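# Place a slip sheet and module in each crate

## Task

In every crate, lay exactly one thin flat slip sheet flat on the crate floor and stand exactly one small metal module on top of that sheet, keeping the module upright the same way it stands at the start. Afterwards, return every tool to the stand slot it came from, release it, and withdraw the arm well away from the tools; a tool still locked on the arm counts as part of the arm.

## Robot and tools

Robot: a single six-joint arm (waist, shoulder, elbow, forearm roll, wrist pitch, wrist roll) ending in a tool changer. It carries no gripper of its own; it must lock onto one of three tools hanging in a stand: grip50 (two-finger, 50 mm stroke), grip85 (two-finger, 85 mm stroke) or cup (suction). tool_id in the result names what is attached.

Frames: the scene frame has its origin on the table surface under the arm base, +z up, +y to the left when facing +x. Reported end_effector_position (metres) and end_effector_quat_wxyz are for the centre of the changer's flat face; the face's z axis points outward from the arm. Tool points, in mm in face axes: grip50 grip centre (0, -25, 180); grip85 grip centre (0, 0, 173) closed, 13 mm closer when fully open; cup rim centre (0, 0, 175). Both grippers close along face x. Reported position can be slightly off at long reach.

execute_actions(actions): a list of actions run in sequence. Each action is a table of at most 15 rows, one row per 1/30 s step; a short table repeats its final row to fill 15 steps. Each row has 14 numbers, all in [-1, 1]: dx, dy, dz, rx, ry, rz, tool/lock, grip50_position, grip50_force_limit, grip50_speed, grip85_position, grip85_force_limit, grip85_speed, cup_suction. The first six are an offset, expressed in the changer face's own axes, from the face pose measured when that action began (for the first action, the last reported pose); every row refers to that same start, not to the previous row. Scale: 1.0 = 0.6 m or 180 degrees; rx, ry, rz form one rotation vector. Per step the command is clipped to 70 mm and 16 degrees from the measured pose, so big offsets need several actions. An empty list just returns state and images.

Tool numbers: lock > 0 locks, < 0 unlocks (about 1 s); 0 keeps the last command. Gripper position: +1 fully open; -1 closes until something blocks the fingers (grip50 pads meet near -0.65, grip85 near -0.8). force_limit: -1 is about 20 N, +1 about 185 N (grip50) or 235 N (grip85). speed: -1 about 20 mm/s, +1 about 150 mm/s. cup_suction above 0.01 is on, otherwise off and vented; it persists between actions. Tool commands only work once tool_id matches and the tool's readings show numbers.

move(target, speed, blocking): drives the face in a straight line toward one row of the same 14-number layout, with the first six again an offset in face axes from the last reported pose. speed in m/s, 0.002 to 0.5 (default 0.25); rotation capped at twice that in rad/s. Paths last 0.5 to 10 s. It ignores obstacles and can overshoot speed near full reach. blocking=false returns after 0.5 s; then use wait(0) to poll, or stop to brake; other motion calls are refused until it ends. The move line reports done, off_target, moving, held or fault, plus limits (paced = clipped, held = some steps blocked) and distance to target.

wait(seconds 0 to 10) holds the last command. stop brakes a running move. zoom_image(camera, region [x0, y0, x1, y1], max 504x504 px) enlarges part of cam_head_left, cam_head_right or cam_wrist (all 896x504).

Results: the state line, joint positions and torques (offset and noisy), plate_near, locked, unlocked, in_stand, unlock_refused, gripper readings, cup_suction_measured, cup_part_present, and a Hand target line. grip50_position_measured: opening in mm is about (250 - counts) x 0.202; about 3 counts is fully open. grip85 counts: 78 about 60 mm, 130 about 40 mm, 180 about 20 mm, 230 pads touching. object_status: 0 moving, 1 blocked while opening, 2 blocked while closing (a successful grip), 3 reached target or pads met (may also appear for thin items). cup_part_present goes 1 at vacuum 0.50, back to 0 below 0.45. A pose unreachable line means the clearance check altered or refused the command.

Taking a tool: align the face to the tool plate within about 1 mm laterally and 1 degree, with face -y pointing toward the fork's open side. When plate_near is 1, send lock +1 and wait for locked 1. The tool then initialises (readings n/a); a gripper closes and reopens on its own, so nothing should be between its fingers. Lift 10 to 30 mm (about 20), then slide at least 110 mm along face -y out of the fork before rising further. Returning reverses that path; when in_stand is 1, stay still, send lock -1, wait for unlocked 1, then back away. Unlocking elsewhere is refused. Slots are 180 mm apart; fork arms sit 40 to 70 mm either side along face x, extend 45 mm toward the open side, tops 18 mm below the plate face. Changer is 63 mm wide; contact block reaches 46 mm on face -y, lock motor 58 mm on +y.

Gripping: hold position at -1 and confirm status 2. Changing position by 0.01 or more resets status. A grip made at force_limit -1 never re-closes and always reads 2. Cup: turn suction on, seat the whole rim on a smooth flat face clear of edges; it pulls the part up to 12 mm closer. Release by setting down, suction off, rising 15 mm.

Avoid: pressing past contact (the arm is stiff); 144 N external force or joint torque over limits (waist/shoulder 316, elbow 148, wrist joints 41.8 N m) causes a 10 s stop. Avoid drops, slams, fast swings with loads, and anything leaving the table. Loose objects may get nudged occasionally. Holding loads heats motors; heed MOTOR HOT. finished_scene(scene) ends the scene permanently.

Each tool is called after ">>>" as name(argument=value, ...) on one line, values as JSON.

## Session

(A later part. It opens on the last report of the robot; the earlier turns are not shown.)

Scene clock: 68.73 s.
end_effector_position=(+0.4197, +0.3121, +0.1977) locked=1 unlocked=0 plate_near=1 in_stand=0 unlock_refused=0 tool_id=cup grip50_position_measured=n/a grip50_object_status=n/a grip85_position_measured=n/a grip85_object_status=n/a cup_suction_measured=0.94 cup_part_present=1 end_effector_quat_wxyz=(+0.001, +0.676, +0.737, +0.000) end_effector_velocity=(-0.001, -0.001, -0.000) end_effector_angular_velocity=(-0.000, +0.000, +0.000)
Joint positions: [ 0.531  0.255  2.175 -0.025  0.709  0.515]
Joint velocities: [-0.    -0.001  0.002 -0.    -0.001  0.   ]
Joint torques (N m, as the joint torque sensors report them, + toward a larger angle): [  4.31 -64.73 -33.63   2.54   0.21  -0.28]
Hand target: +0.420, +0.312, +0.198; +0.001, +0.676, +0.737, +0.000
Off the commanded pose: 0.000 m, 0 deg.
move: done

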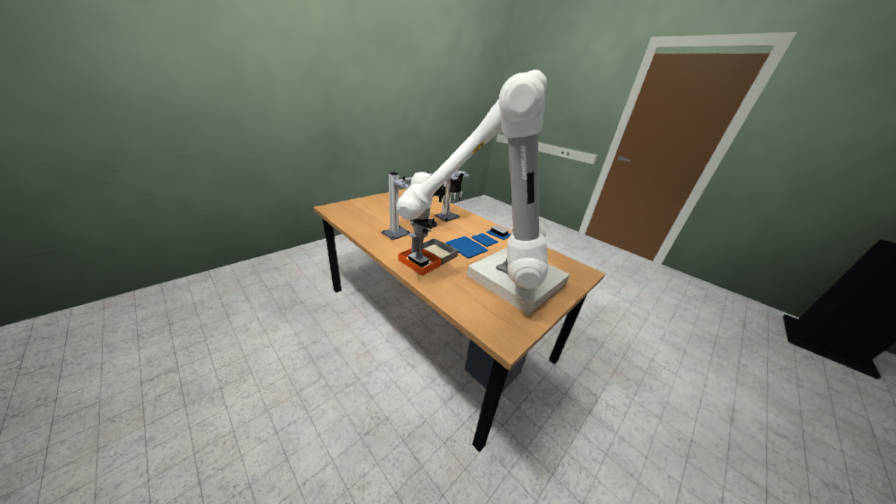

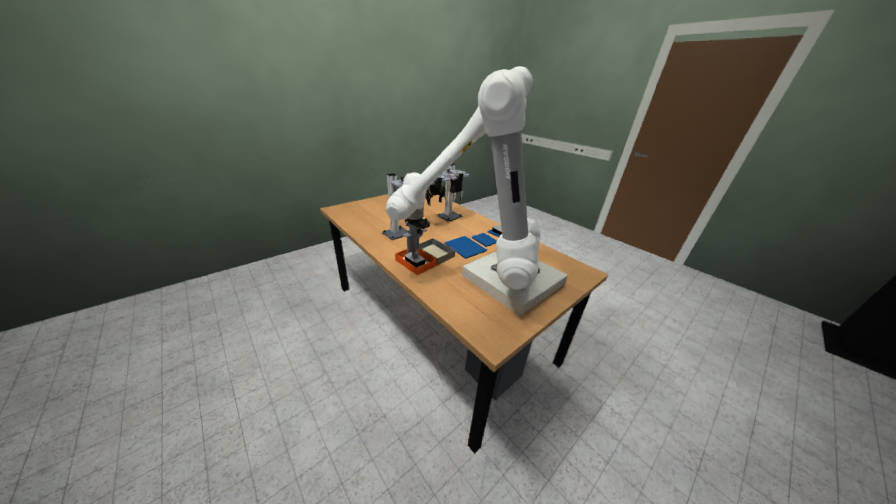

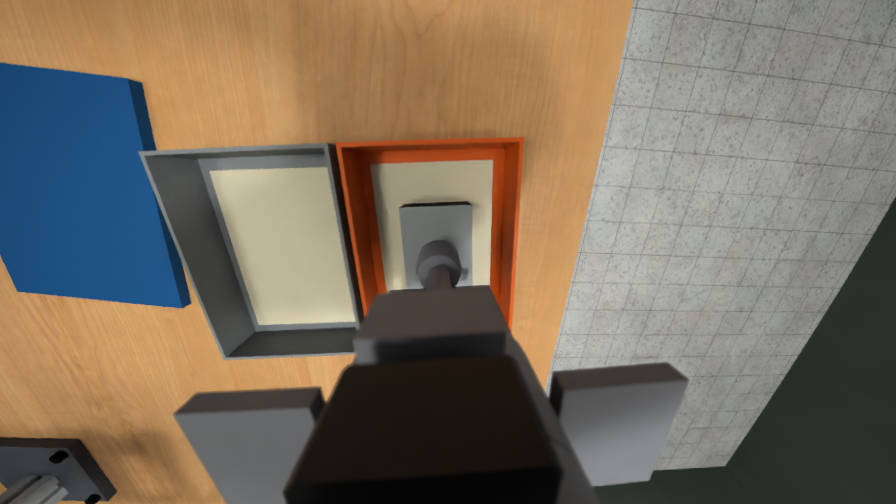

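>>> execute_actions(actions=[[[0,0,0.0004,0,0,0,0,1,0,0,1,0,0,1],[0,0,0.0008,0,0,0,0,1,0,0,1,0,0,1],[0,0,0.0012,0,0,0,0,1,0,0,1,0,0,1],[0,0,0.0012,0,0,0,0,1,0,0,1,0,0,1],[0,0,0.0012,0,0,0,0,1,0,0,1,0,0,1],[0,0,0.0012,0,0,0,0,1,0,0,1,0,0,-1]]])

Scene clock: 69.33 s.
end_effector_position=(+0.4197, +0.3122, +0.1971) locked=1 unlocked=0 plate_near=1 in_stand=0 unlock_refused=0 tool_id=cup grip50_position_measured=n/a grip50_object_status=n/a grip85_position_measured=n/a grip85_object_status=n/a cup_suction_measured=0.00 cup_part_present=0 end_effector_quat_wxyz=(+0.001, +0.676, +0.737, +0.000) end_effector_velocity=(-0.000, -0.000, -0.000) end_effector_angular_velocity=(-0.001, +0.001, +0.001)
Joint positions: [ 0.531  0.256  2.175 -0.025  0.707  0.515]
Joint velocities: [ 0.     0.     0.    -0.001  0.001 -0.   ]
Joint torques (N m, as the joint torque sensors report them, + toward a larger angle): [  3.23 -38.51 -22.85   2.66  -3.81  -0.41]
Hand target: +0.420, +0.312, +0.197; +0.001, +0.676, +0.737, +0.000
Off the commanded pose: 0.000 m, 0 deg.

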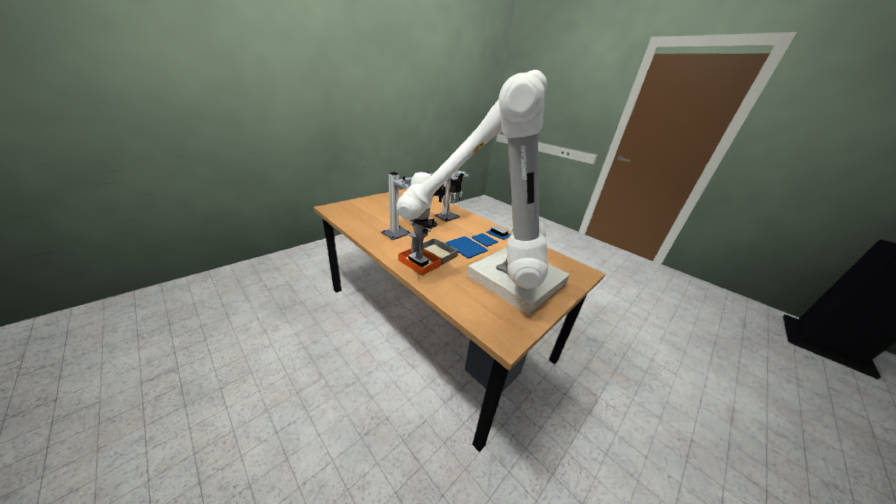

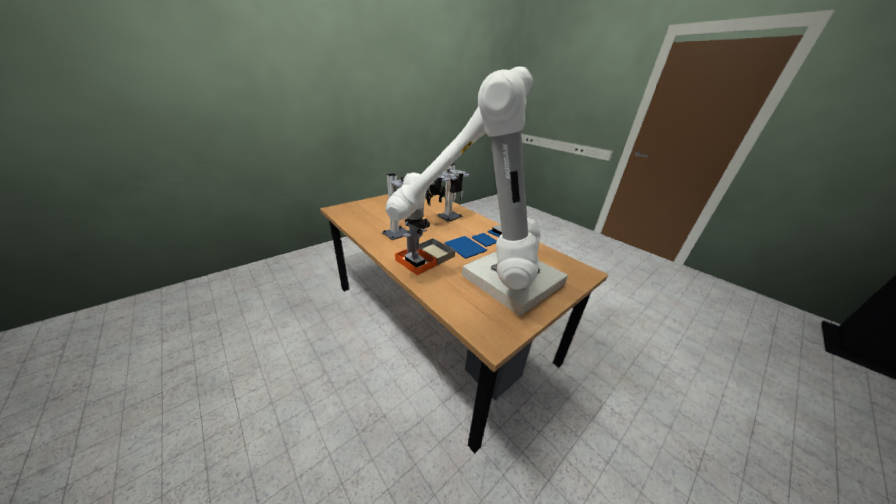

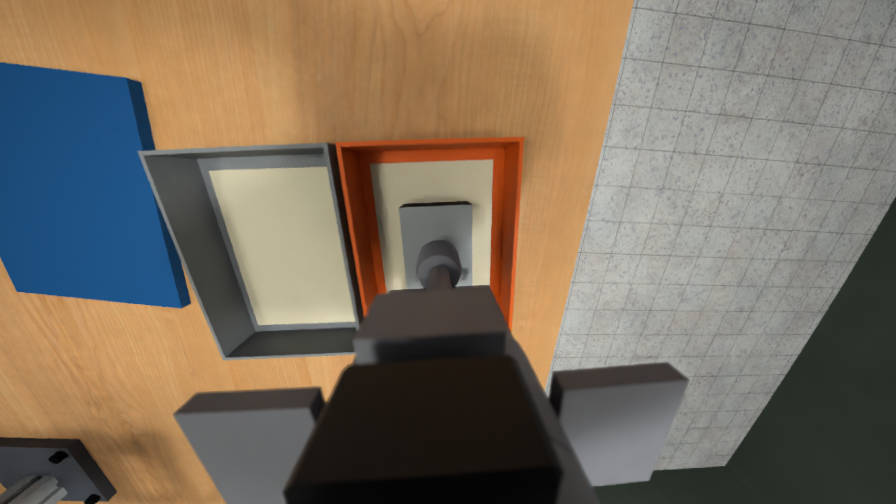

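>>> move(target=[0,0,-0.065,0,0,0,0,1,0,0,1,0,0,-1], speed=0.12)

Scene clock: 70.17 s.
end_effector_position=(+0.4197, +0.3122, +0.2360) locked=1 unlocked=0 plate_near=1 in_stand=0 unlock_refused=0 tool_id=cup grip50_position_measured=n/a grip50_object_status=n/a grip85_position_measured=n/a grip85_object_status=n/a cup_suction_measured=0.00 cup_part_present=0 end_effector_quat_wxyz=(+0.001, +0.676, +0.737, +0.000) end_effector_velocity=(-0.000, -0.000, -0.000) end_effector_angular_velocity=(-0.001, -0.000, +0.001)
Joint positions: [ 0.532  0.201  2.149 -0.023  0.789  0.514]
Joint velocities: [-0.     0.     0.001 -0.001 -0.001 -0.   ]
Joint torques (N m, as the joint torque sensors report them, + toward a larger angle): [  4.2  -61.43 -36.31   2.76   0.21  -0.3 ]
Hand target: +0.420, +0.312, +0.236; +0.001, +0.676, +0.737, +0.000
Off the commanded pose: 0.000 m, 0 deg.
move: done

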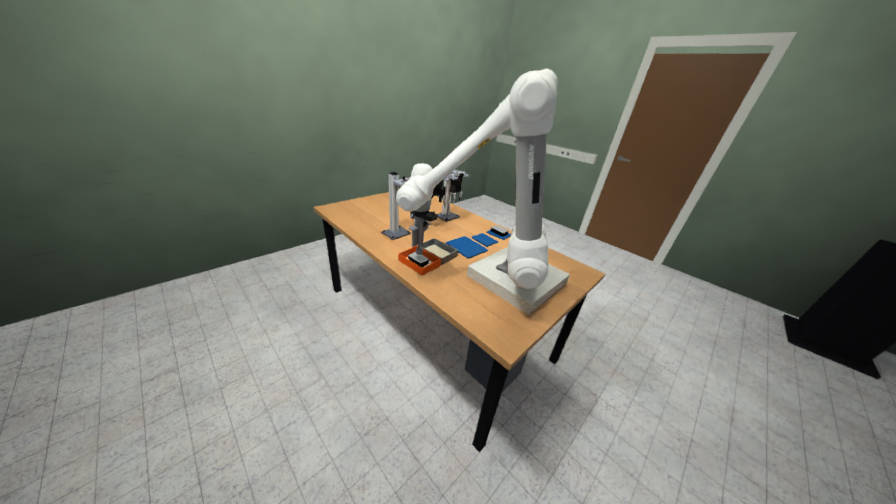

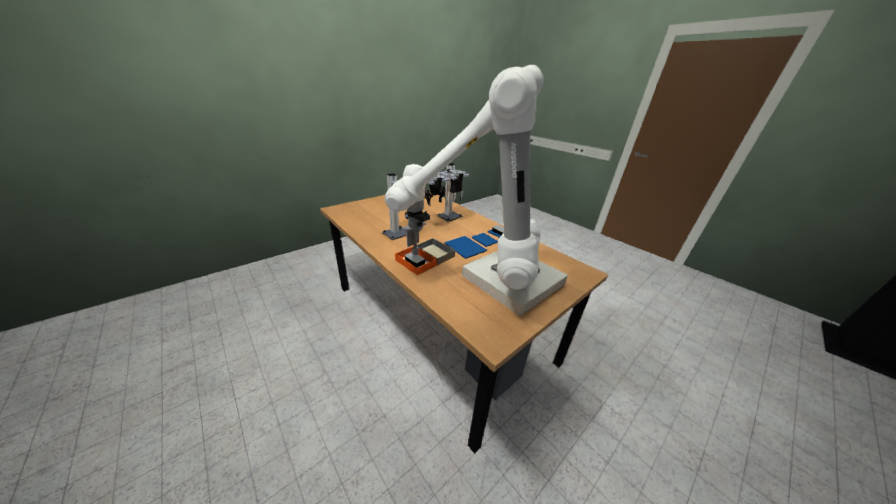

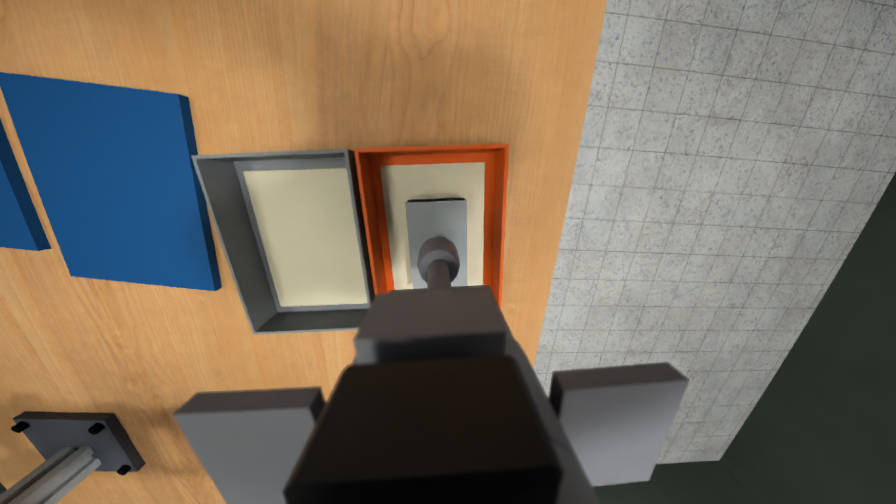

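>>> move(target=[-0.9913,-0.1566,-0.005,0,0,0.0302,0,1,0,0,1,0,0,-1], speed=0.42)

Scene clock: 72.27 s.
end_effector_position=(+0.3781, -0.2879, +0.2391) locked=1 unlocked=0 plate_near=1 in_stand=0 unlock_refused=0 tool_id=cup grip50_position_measured=n/a grip50_object_status=n/a grip85_position_measured=n/a grip85_object_status=n/a cup_suction_measured=0.00 cup_part_present=0 end_effector_quat_wxyz=(+0.000, +0.710, +0.704, +0.001) end_effector_velocity=(-0.001, -0.000, -0.001) end_effector_angular_velocity=(+0.001, +0.002, -0.000)
Joint positions: [-0.775  0.113  2.235  0.001  0.778 -0.715]
Joint velocities: [-0.001  0.001  0.001 -0.     0.    -0.   ]
Joint torques (N m, as the joint torque sensors report them, + toward a larger angle): [  5.   -52.95 -34.89   2.58   0.37  -0.42]
Hand target: +0.378, -0.288, +0.239; +0.000, +0.710, +0.704, +0.001
Off the commanded pose: 0.001 m, 0 deg.
move: done; limits=paced

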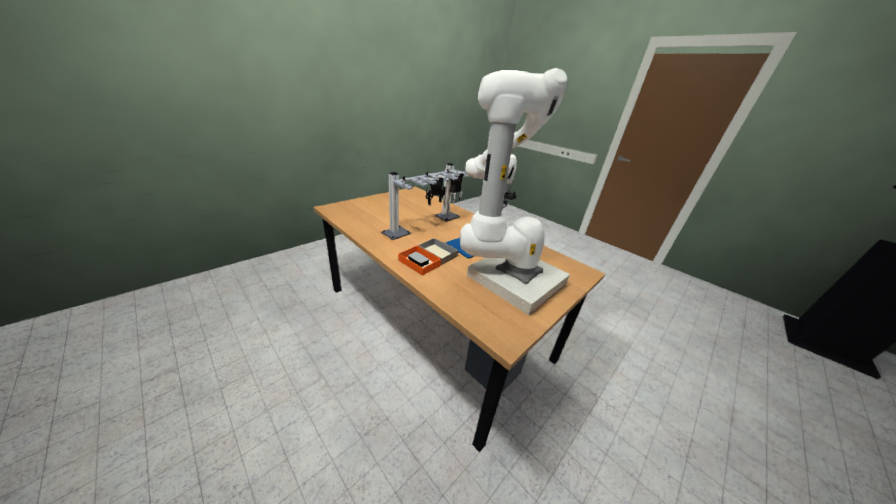

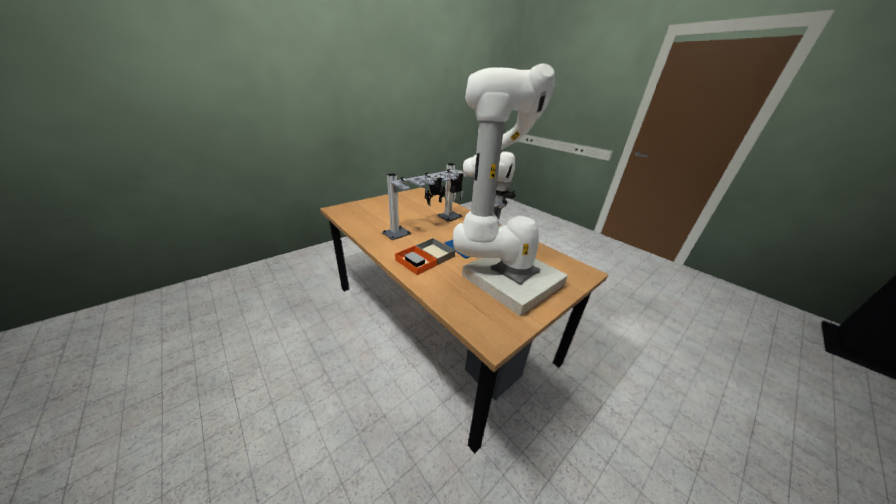

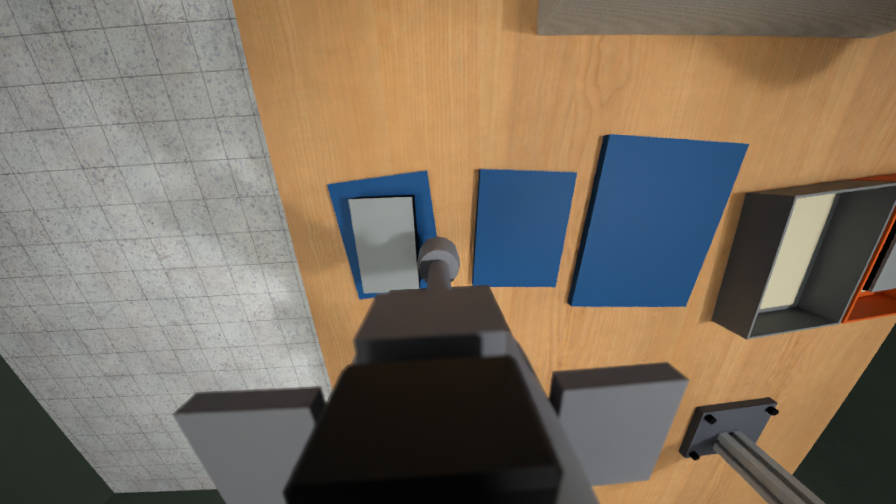

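>>> zoom_image(camera="cam_wrist", region=[320, 160, 480, 310])

Region (320, 160, 480, 310) of cam_wrist's 896x504 image, scaled by 3.150, with more detail than that image has; it fills the top 472 rows of this view, and the rest is white.

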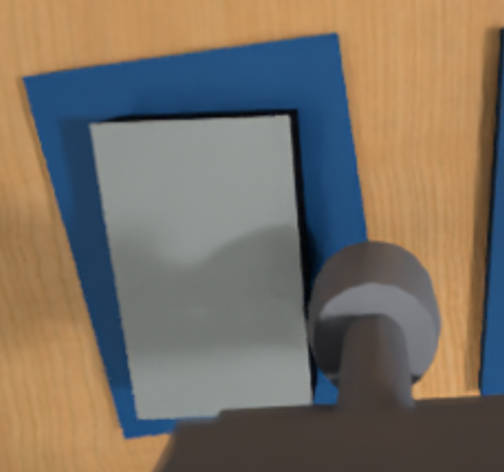

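>>> move(target=[-0.09,-0.0075,0.027,0,0,0,0,1,0,0,1,0,0,1], speed=0.15)

>>> move(target=[0,0,0.015,0,0,0,0,1,0,0,1,0,0,1], speed=0.03)

Scene clock: 73.30 s.
end_effector_position=(+0.3733, -0.3418, +0.2228) locked=1 unlocked=0 plate_near=1 in_stand=0 unlock_refused=0 tool_id=cup grip50_position_measured=n/a grip50_object_status=n/a grip85_position_measured=n/a grip85_object_status=n/a cup_suction_measured=0.00 cup_part_present=0 end_effector_quat_wxyz=(+0.000, +0.710, +0.704, +0.001) end_effector_velocity=(-0.000, -0.000, -0.000) end_effector_angular_velocity=(+0.001, +0.002, +0.002)
Joint positions: [-0.863  0.179  2.193  0.003  0.754 -0.804]
Joint velocities: [-0.     0.001 -0.    -0.002  0.001 -0.001]
Joint torques (N m, as the joint torque sensors report them, + toward a larger angle): [  4.05 -58.06 -34.56   2.78   0.31  -0.38]
Hand target: +0.373, -0.342, +0.223; +0.000, +0.710, +0.704, +0.001
Off the commanded pose: 0.000 m, 0 deg.
move: done

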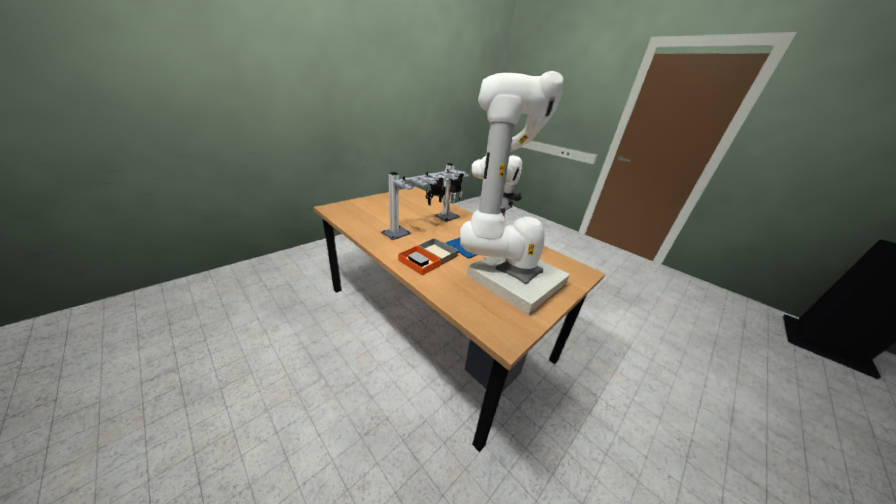

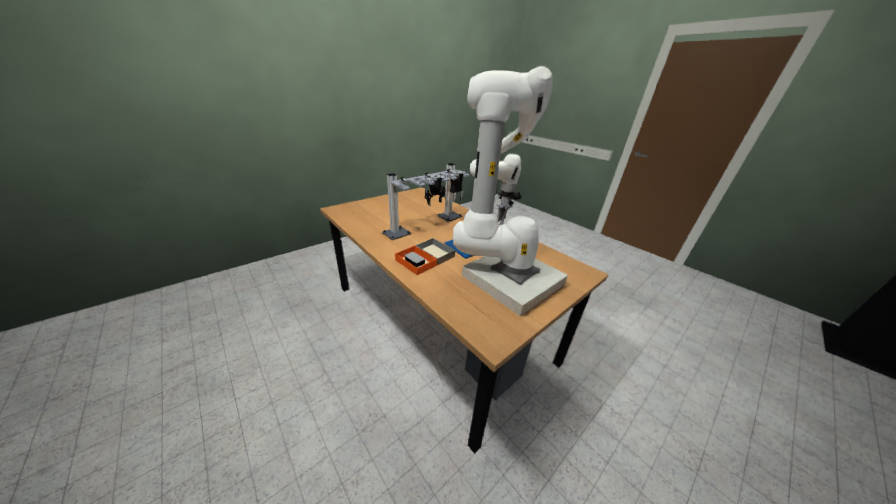

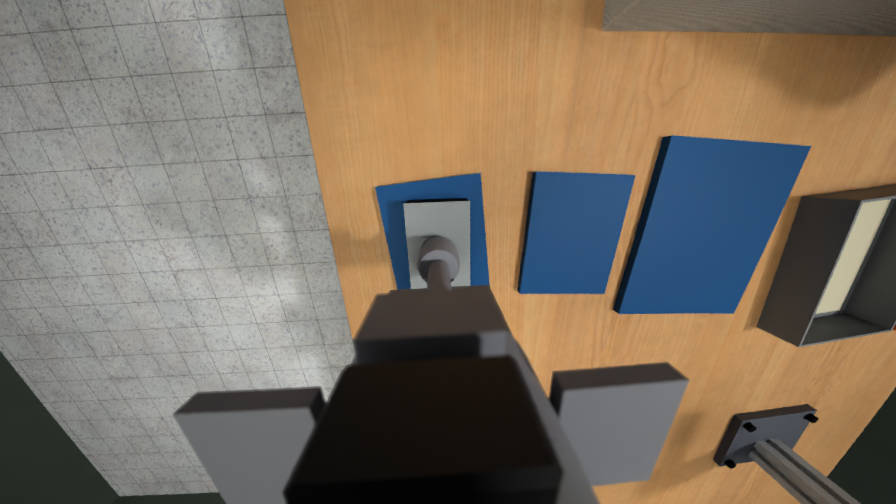

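Scene clock: 74.00 s.
end_effector_position=(+0.3733, -0.3418, +0.2139) locked=1 unlocked=0 plate_near=1 in_stand=0 unlock_refused=0 tool_id=cup grip50_position_measured=n/a grip50_object_status=n/a grip85_position_measured=n/a grip85_object_status=n/a cup_suction_measured=0.78 cup_part_present=1 end_effector_quat_wxyz=(+0.000, +0.710, +0.704, +0.001) end_effector_velocity=(+0.000, -0.001, +0.001) end_effector_angular_velocity=(-0.002, -0.000, +0.001)
Joint positions: [-0.863  0.193  2.199  0.003  0.735 -0.804]
Joint velocities: [ 0.    -0.001 -0.001 -0.001  0.001  0.   ]
Joint torques (N m, as the joint torque sensors report them, + toward a larger angle): [  5.18 -60.21 -34.58   2.64   0.34  -0.3 ]
Hand target: +0.373, -0.342, +0.214; +0.000, +0.710, +0.704, +0.001
Off the commanded pose: 0.000 m, 0 deg.
move: done

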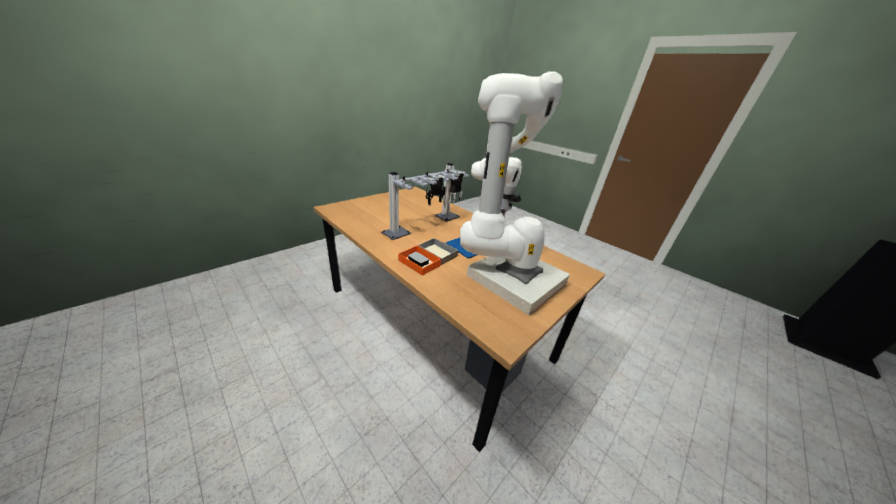

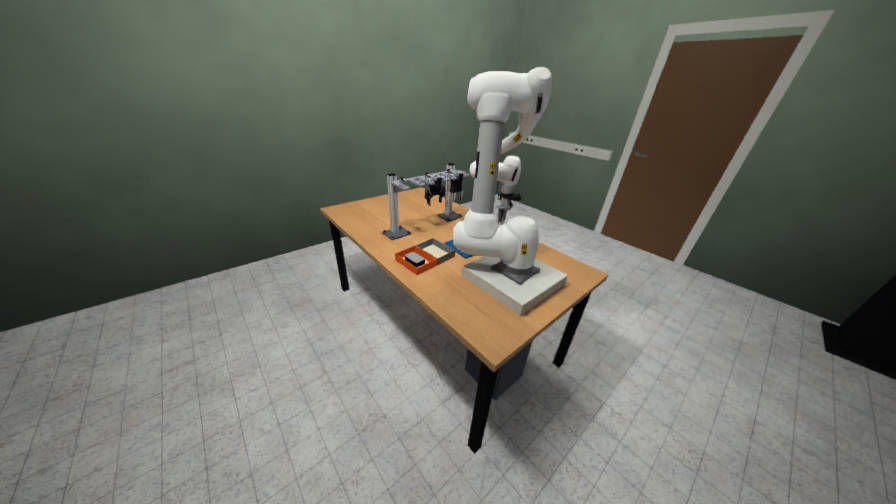

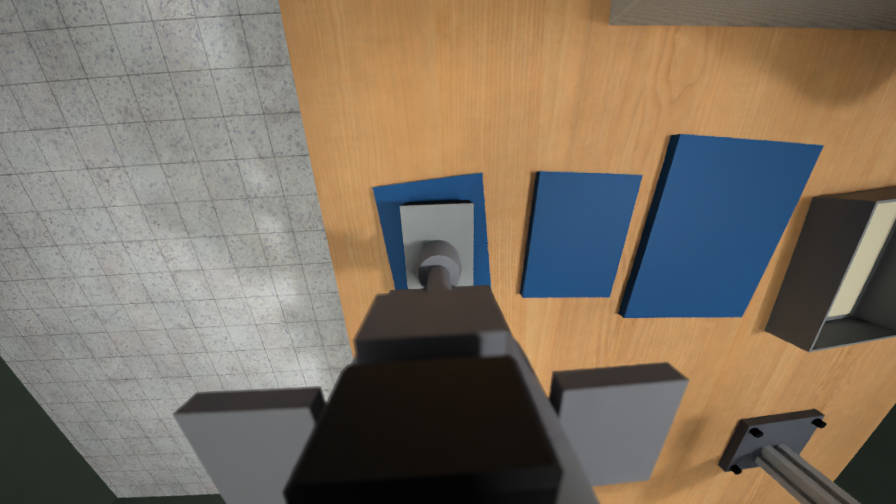

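>>> move(target=[0.8544,0.0947,-0.08,0,0,-0.025,0,1,0,0,1,0,0,1], speed=0.33)

Scene clock: 76.17 s.
end_effector_position=(+0.4335, +0.1699, +0.2620) locked=1 unlocked=0 plate_near=1 in_stand=0 unlock_refused=0 tool_id=cup grip50_position_measured=n/a grip50_object_status=n/a grip85_position_measured=n/a grip85_object_status=n/a cup_suction_measured=0.94 cup_part_present=1 end_effector_quat_wxyz=(+0.001, +0.682, +0.732, +0.000) end_effector_velocity=(-0.000, +0.000, +0.001) end_effector_angular_velocity=(-0.000, -0.000, +0.001)
Joint positions: [ 0.259  0.078  2.23  -0.019  0.827  0.254]
Joint velocities: [ 0.001 -0.001 -0.    -0.     0.001  0.   ]
Joint torques (N m, as the joint torque sensors report them, + toward a larger angle): [  3.08 -49.12 -39.1    2.9    0.33  -0.47]
Hand target: +0.434, +0.170, +0.262; +0.001, +0.682, +0.732, +0.000
Off the commanded pose: 0.001 m, 0 deg.
move: done

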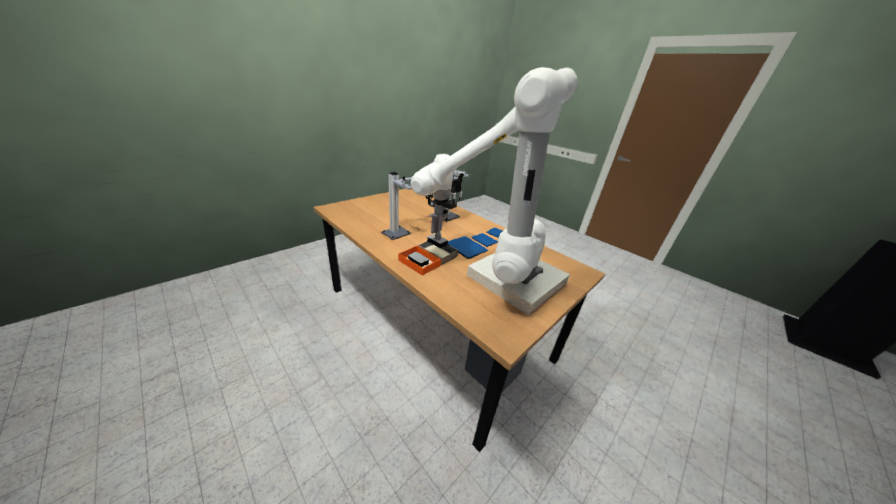

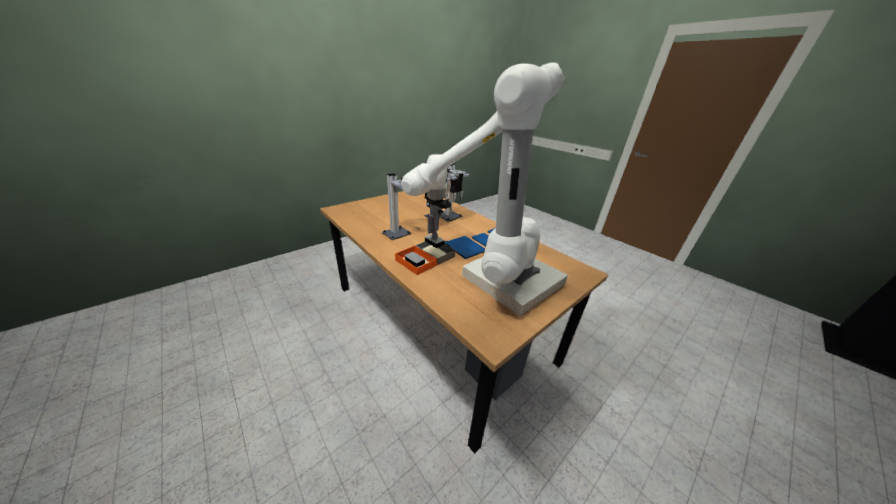

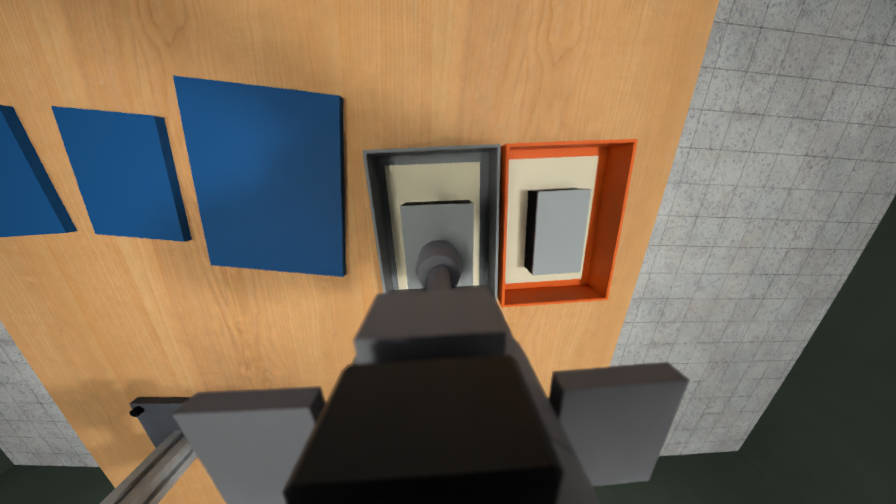

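>>> move(target=[0,0,0.1008,0,0,0,0,1,0,0,1,0,0,1], speed=0.11)

>>> move(target=[0,0,0.005,0,0,0,0,1,0,0,1,0,0,1], speed=0.01)

Scene clock: 77.10 s.
end_effector_position=(+0.4337, +0.1699, +0.2016) locked=1 unlocked=0 plate_near=1 in_stand=0 unlock_refused=0 tool_id=cup grip50_position_measured=n/a grip50_object_status=n/a grip85_position_measured=n/a grip85_object_status=n/a cup_suction_measured=0.94 cup_part_present=1 end_effector_quat_wxyz=(+0.001, +0.682, +0.732, +0.000) end_effector_velocity=(-0.001, -0.000, -0.001) end_effector_angular_velocity=(-0.000, +0.001, -0.000)
Joint positions: [ 0.257  0.169  2.277 -0.023  0.689  0.256]
Joint velocities: [-0.     0.001  0.002 -0.    -0.001  0.   ]
Joint torques (N m, as the joint torque sensors report them, + toward a larger angle): [  4.48 -54.55 -32.7    2.52   0.32  -0.37]
Hand target: +0.434, +0.170, +0.202; +0.001, +0.682, +0.732, +0.000
Off the commanded pose: 0.000 m, 0 deg.
move: done

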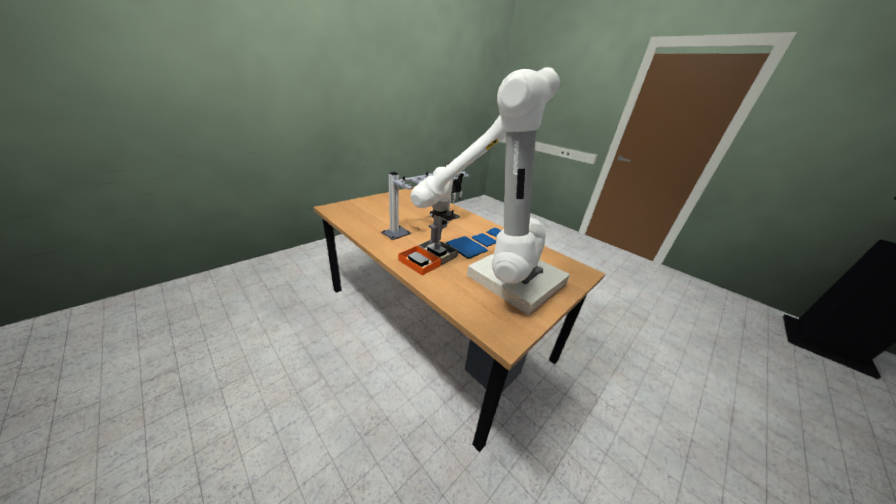

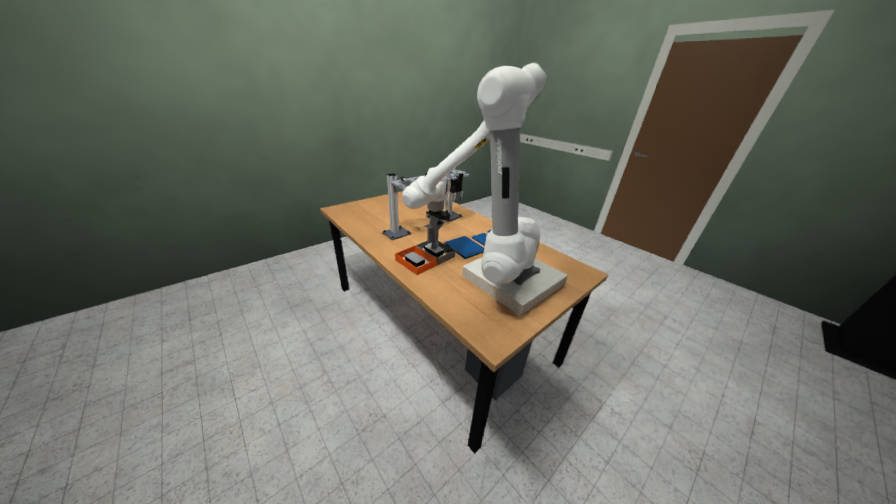

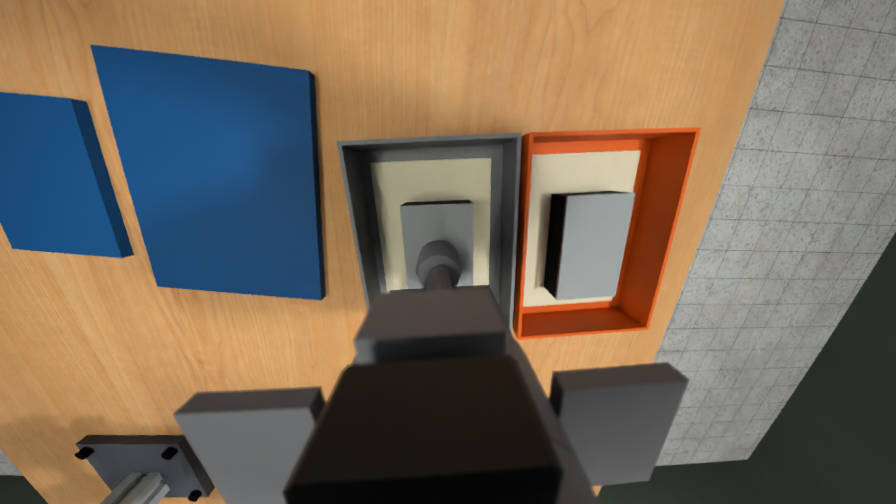

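Scene clock: 77.80 s.
end_effector_position=(+0.4337, +0.1699, +0.1986) locked=1 unlocked=0 plate_near=1 in_stand=0 unlock_refused=0 tool_id=cup grip50_position_measured=n/a grip50_object_status=n/a grip85_position_measured=n/a grip85_object_status=n/a cup_suction_measured=0.94 cup_part_present=1 end_effector_quat_wxyz=(+0.001, +0.682, +0.732, +0.000) end_effector_velocity=(+0.000, +0.000, +0.000) end_effector_angular_velocity=(+0.000, +0.000, -0.001)
Joint positions: [ 0.257  0.174  2.279 -0.023  0.682  0.256]
Joint velocities: [-0.     0.    -0.     0.     0.001  0.   ]
Joint torques (N m, as the joint torque sensors report them, + toward a larger angle): [  4.06 -55.14 -32.42   2.51   0.25  -0.26]
Hand target: +0.434, +0.170, +0.199; +0.001, +0.682, +0.732, +0.000
Off the commanded pose: 0.000 m, 0 deg.
move: done

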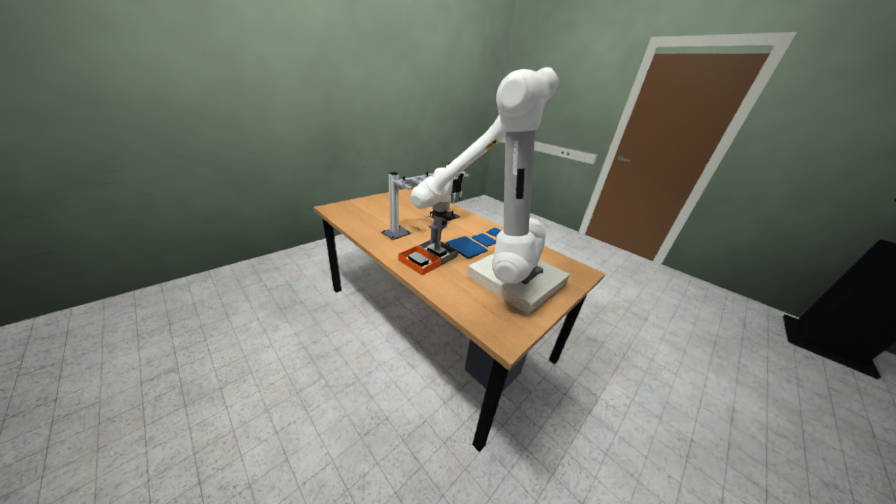

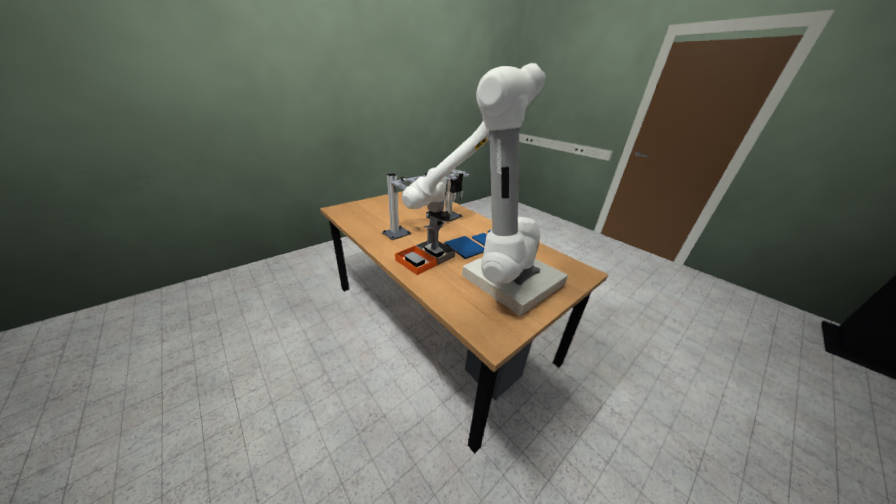

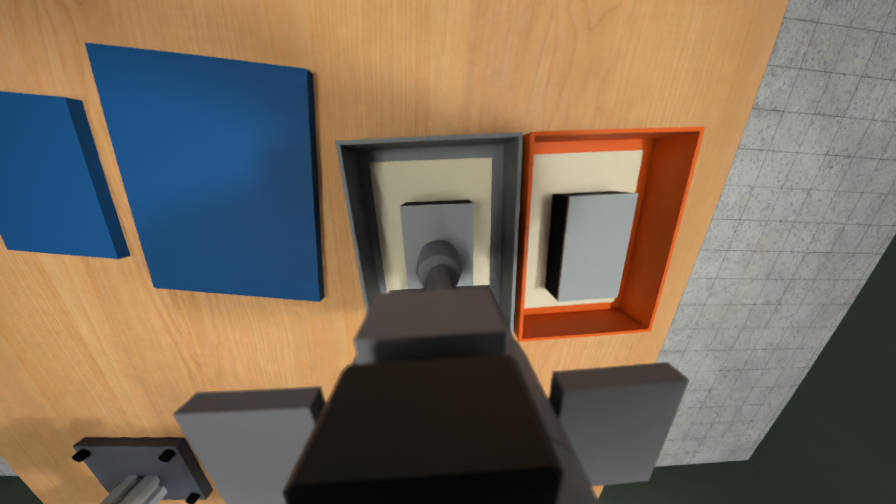

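>>> execute_actions(actions=[[[0,0,0.0004,0,0,0,0,1,0,0,1,0,0,1],[0,0,0.0008,0,0,0,0,1,0,0,1,0,0,1],[0,0,0.0011,0,0,0,0,1,0,0,1,0,0,1],[0,0,0.0011,0,0,0,0,1,0,0,1,0,0,1],[0,0,0.0011,0,0,0,0,1,0,0,1,0,0,-1]]])

Scene clock: 78.37 s.
end_effector_position=(+0.4337, +0.1699, +0.1979) locked=1 unlocked=0 plate_near=1 in_stand=0 unlock_refused=0 tool_id=cup grip50_position_measured=n/a grip50_object_status=n/a grip85_position_measured=n/a grip85_object_status=n/a cup_suction_measured=0.00 cup_part_present=0 end_effector_quat_wxyz=(+0.001, +0.682, +0.732, +0.000) end_effector_velocity=(-0.000, -0.000, +0.000) end_effector_angular_velocity=(-0.001, -0.002, +0.001)
Joint positions: [ 0.257  0.175  2.279 -0.023  0.68   0.256]
Joint velocities: [-0.    -0.001  0.001 -0.002 -0.001  0.   ]
Joint torques (N m, as the joint torque sensors report them, + toward a larger angle): [  4.14 -46.66 -26.61   2.36   0.38  -0.29]
Hand target: +0.434, +0.170, +0.198; +0.001, +0.682, +0.732, +0.000
Off the commanded pose: 0.000 m, 0 deg.

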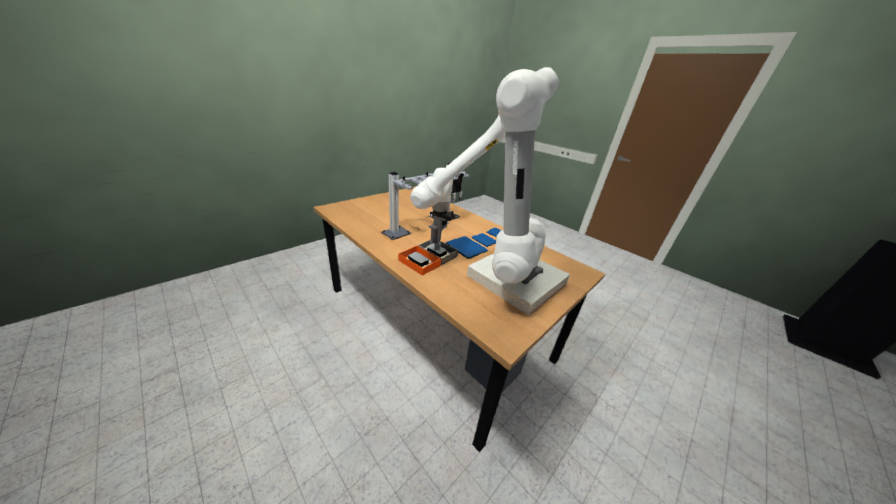

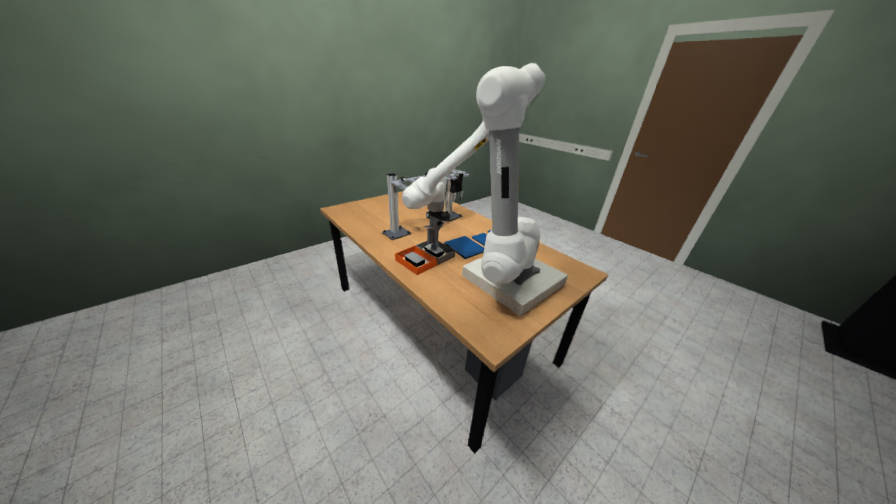

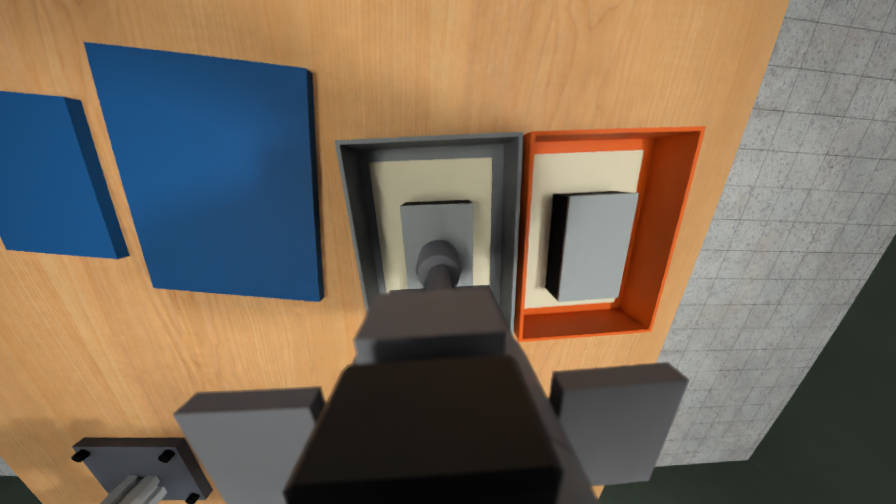

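>>> move(target=[0,0,-0.04,0,0,0,0,1,0,0,1,0,0,-1], speed=0.1)

Scene clock: 80.97 s.
end_effector_position=(+0.4336, +0.1699, +0.2219) locked=1 unlocked=0 plate_near=1 in_stand=0 unlock_refused=0 tool_id=cup grip50_position_measured=n/a grip50_object_status=n/a grip85_position_measured=n/a grip85_object_status=n/a cup_suction_measured=0.00 cup_part_present=0 end_effector_quat_wxyz=(+0.001, +0.682, +0.732, +0.000) end_effector_velocity=(-0.001, -0.000, +0.000) end_effector_angular_velocity=(-0.000, -0.000, +0.000)
Joint positions: [ 0.258  0.137  2.262 -0.021  0.736  0.255]
Joint velocities: [ 0.    -0.001  0.001 -0.001 -0.     0.   ]
Joint torques (N m, as the joint torque sensors report them, + toward a larger angle): [  3.66 -51.45 -34.05   2.64   0.31  -0.5 ]
Hand target: +0.434, +0.170, +0.222; +0.001, +0.682, +0.732, +0.000
Off the commanded pose: 0.000 m, 0 deg.
move: done

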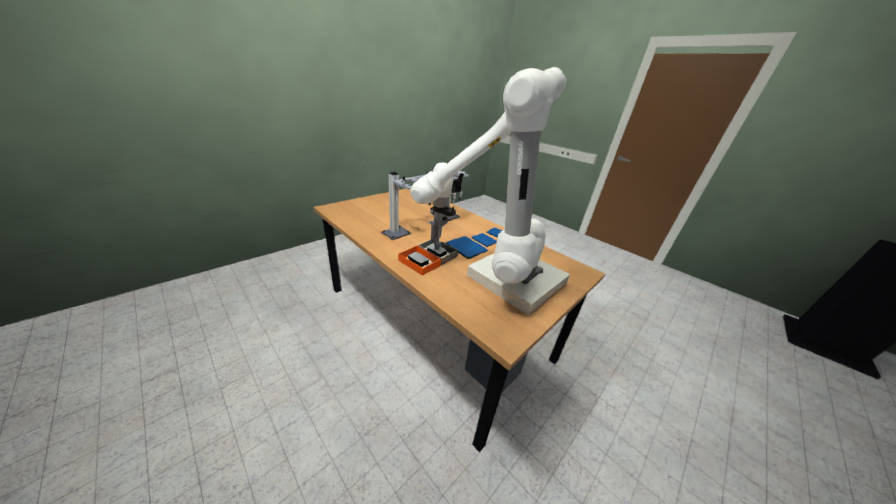

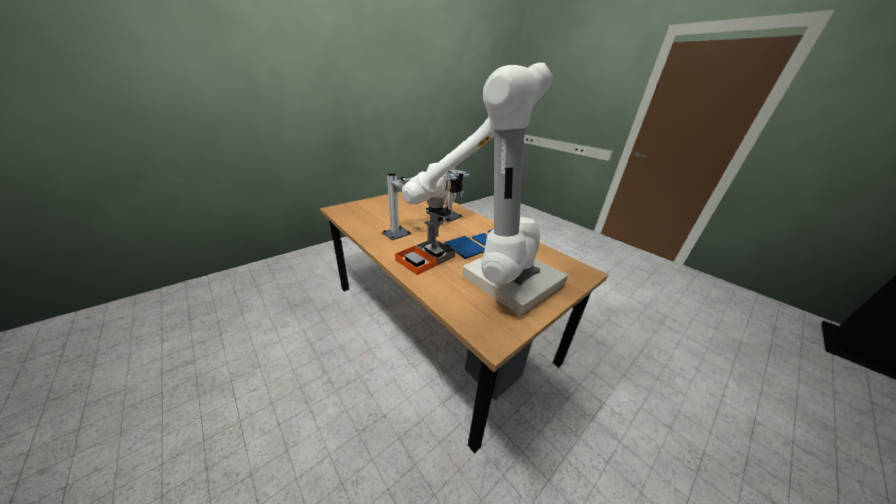

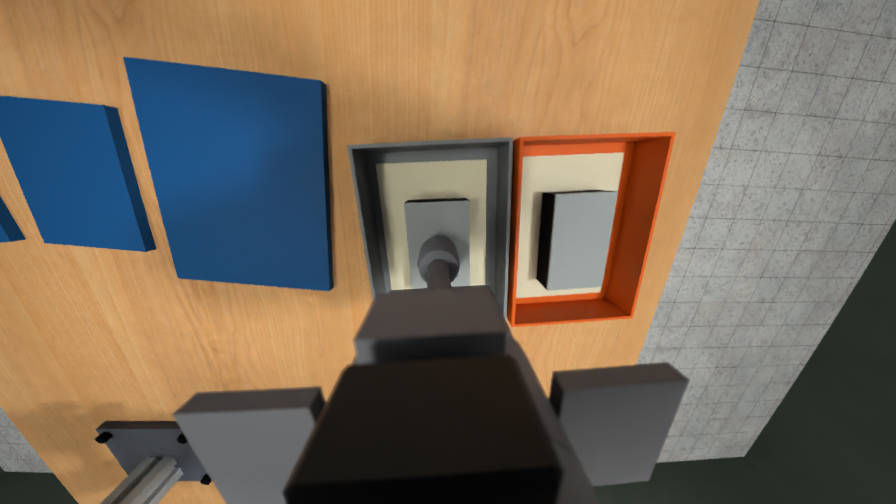

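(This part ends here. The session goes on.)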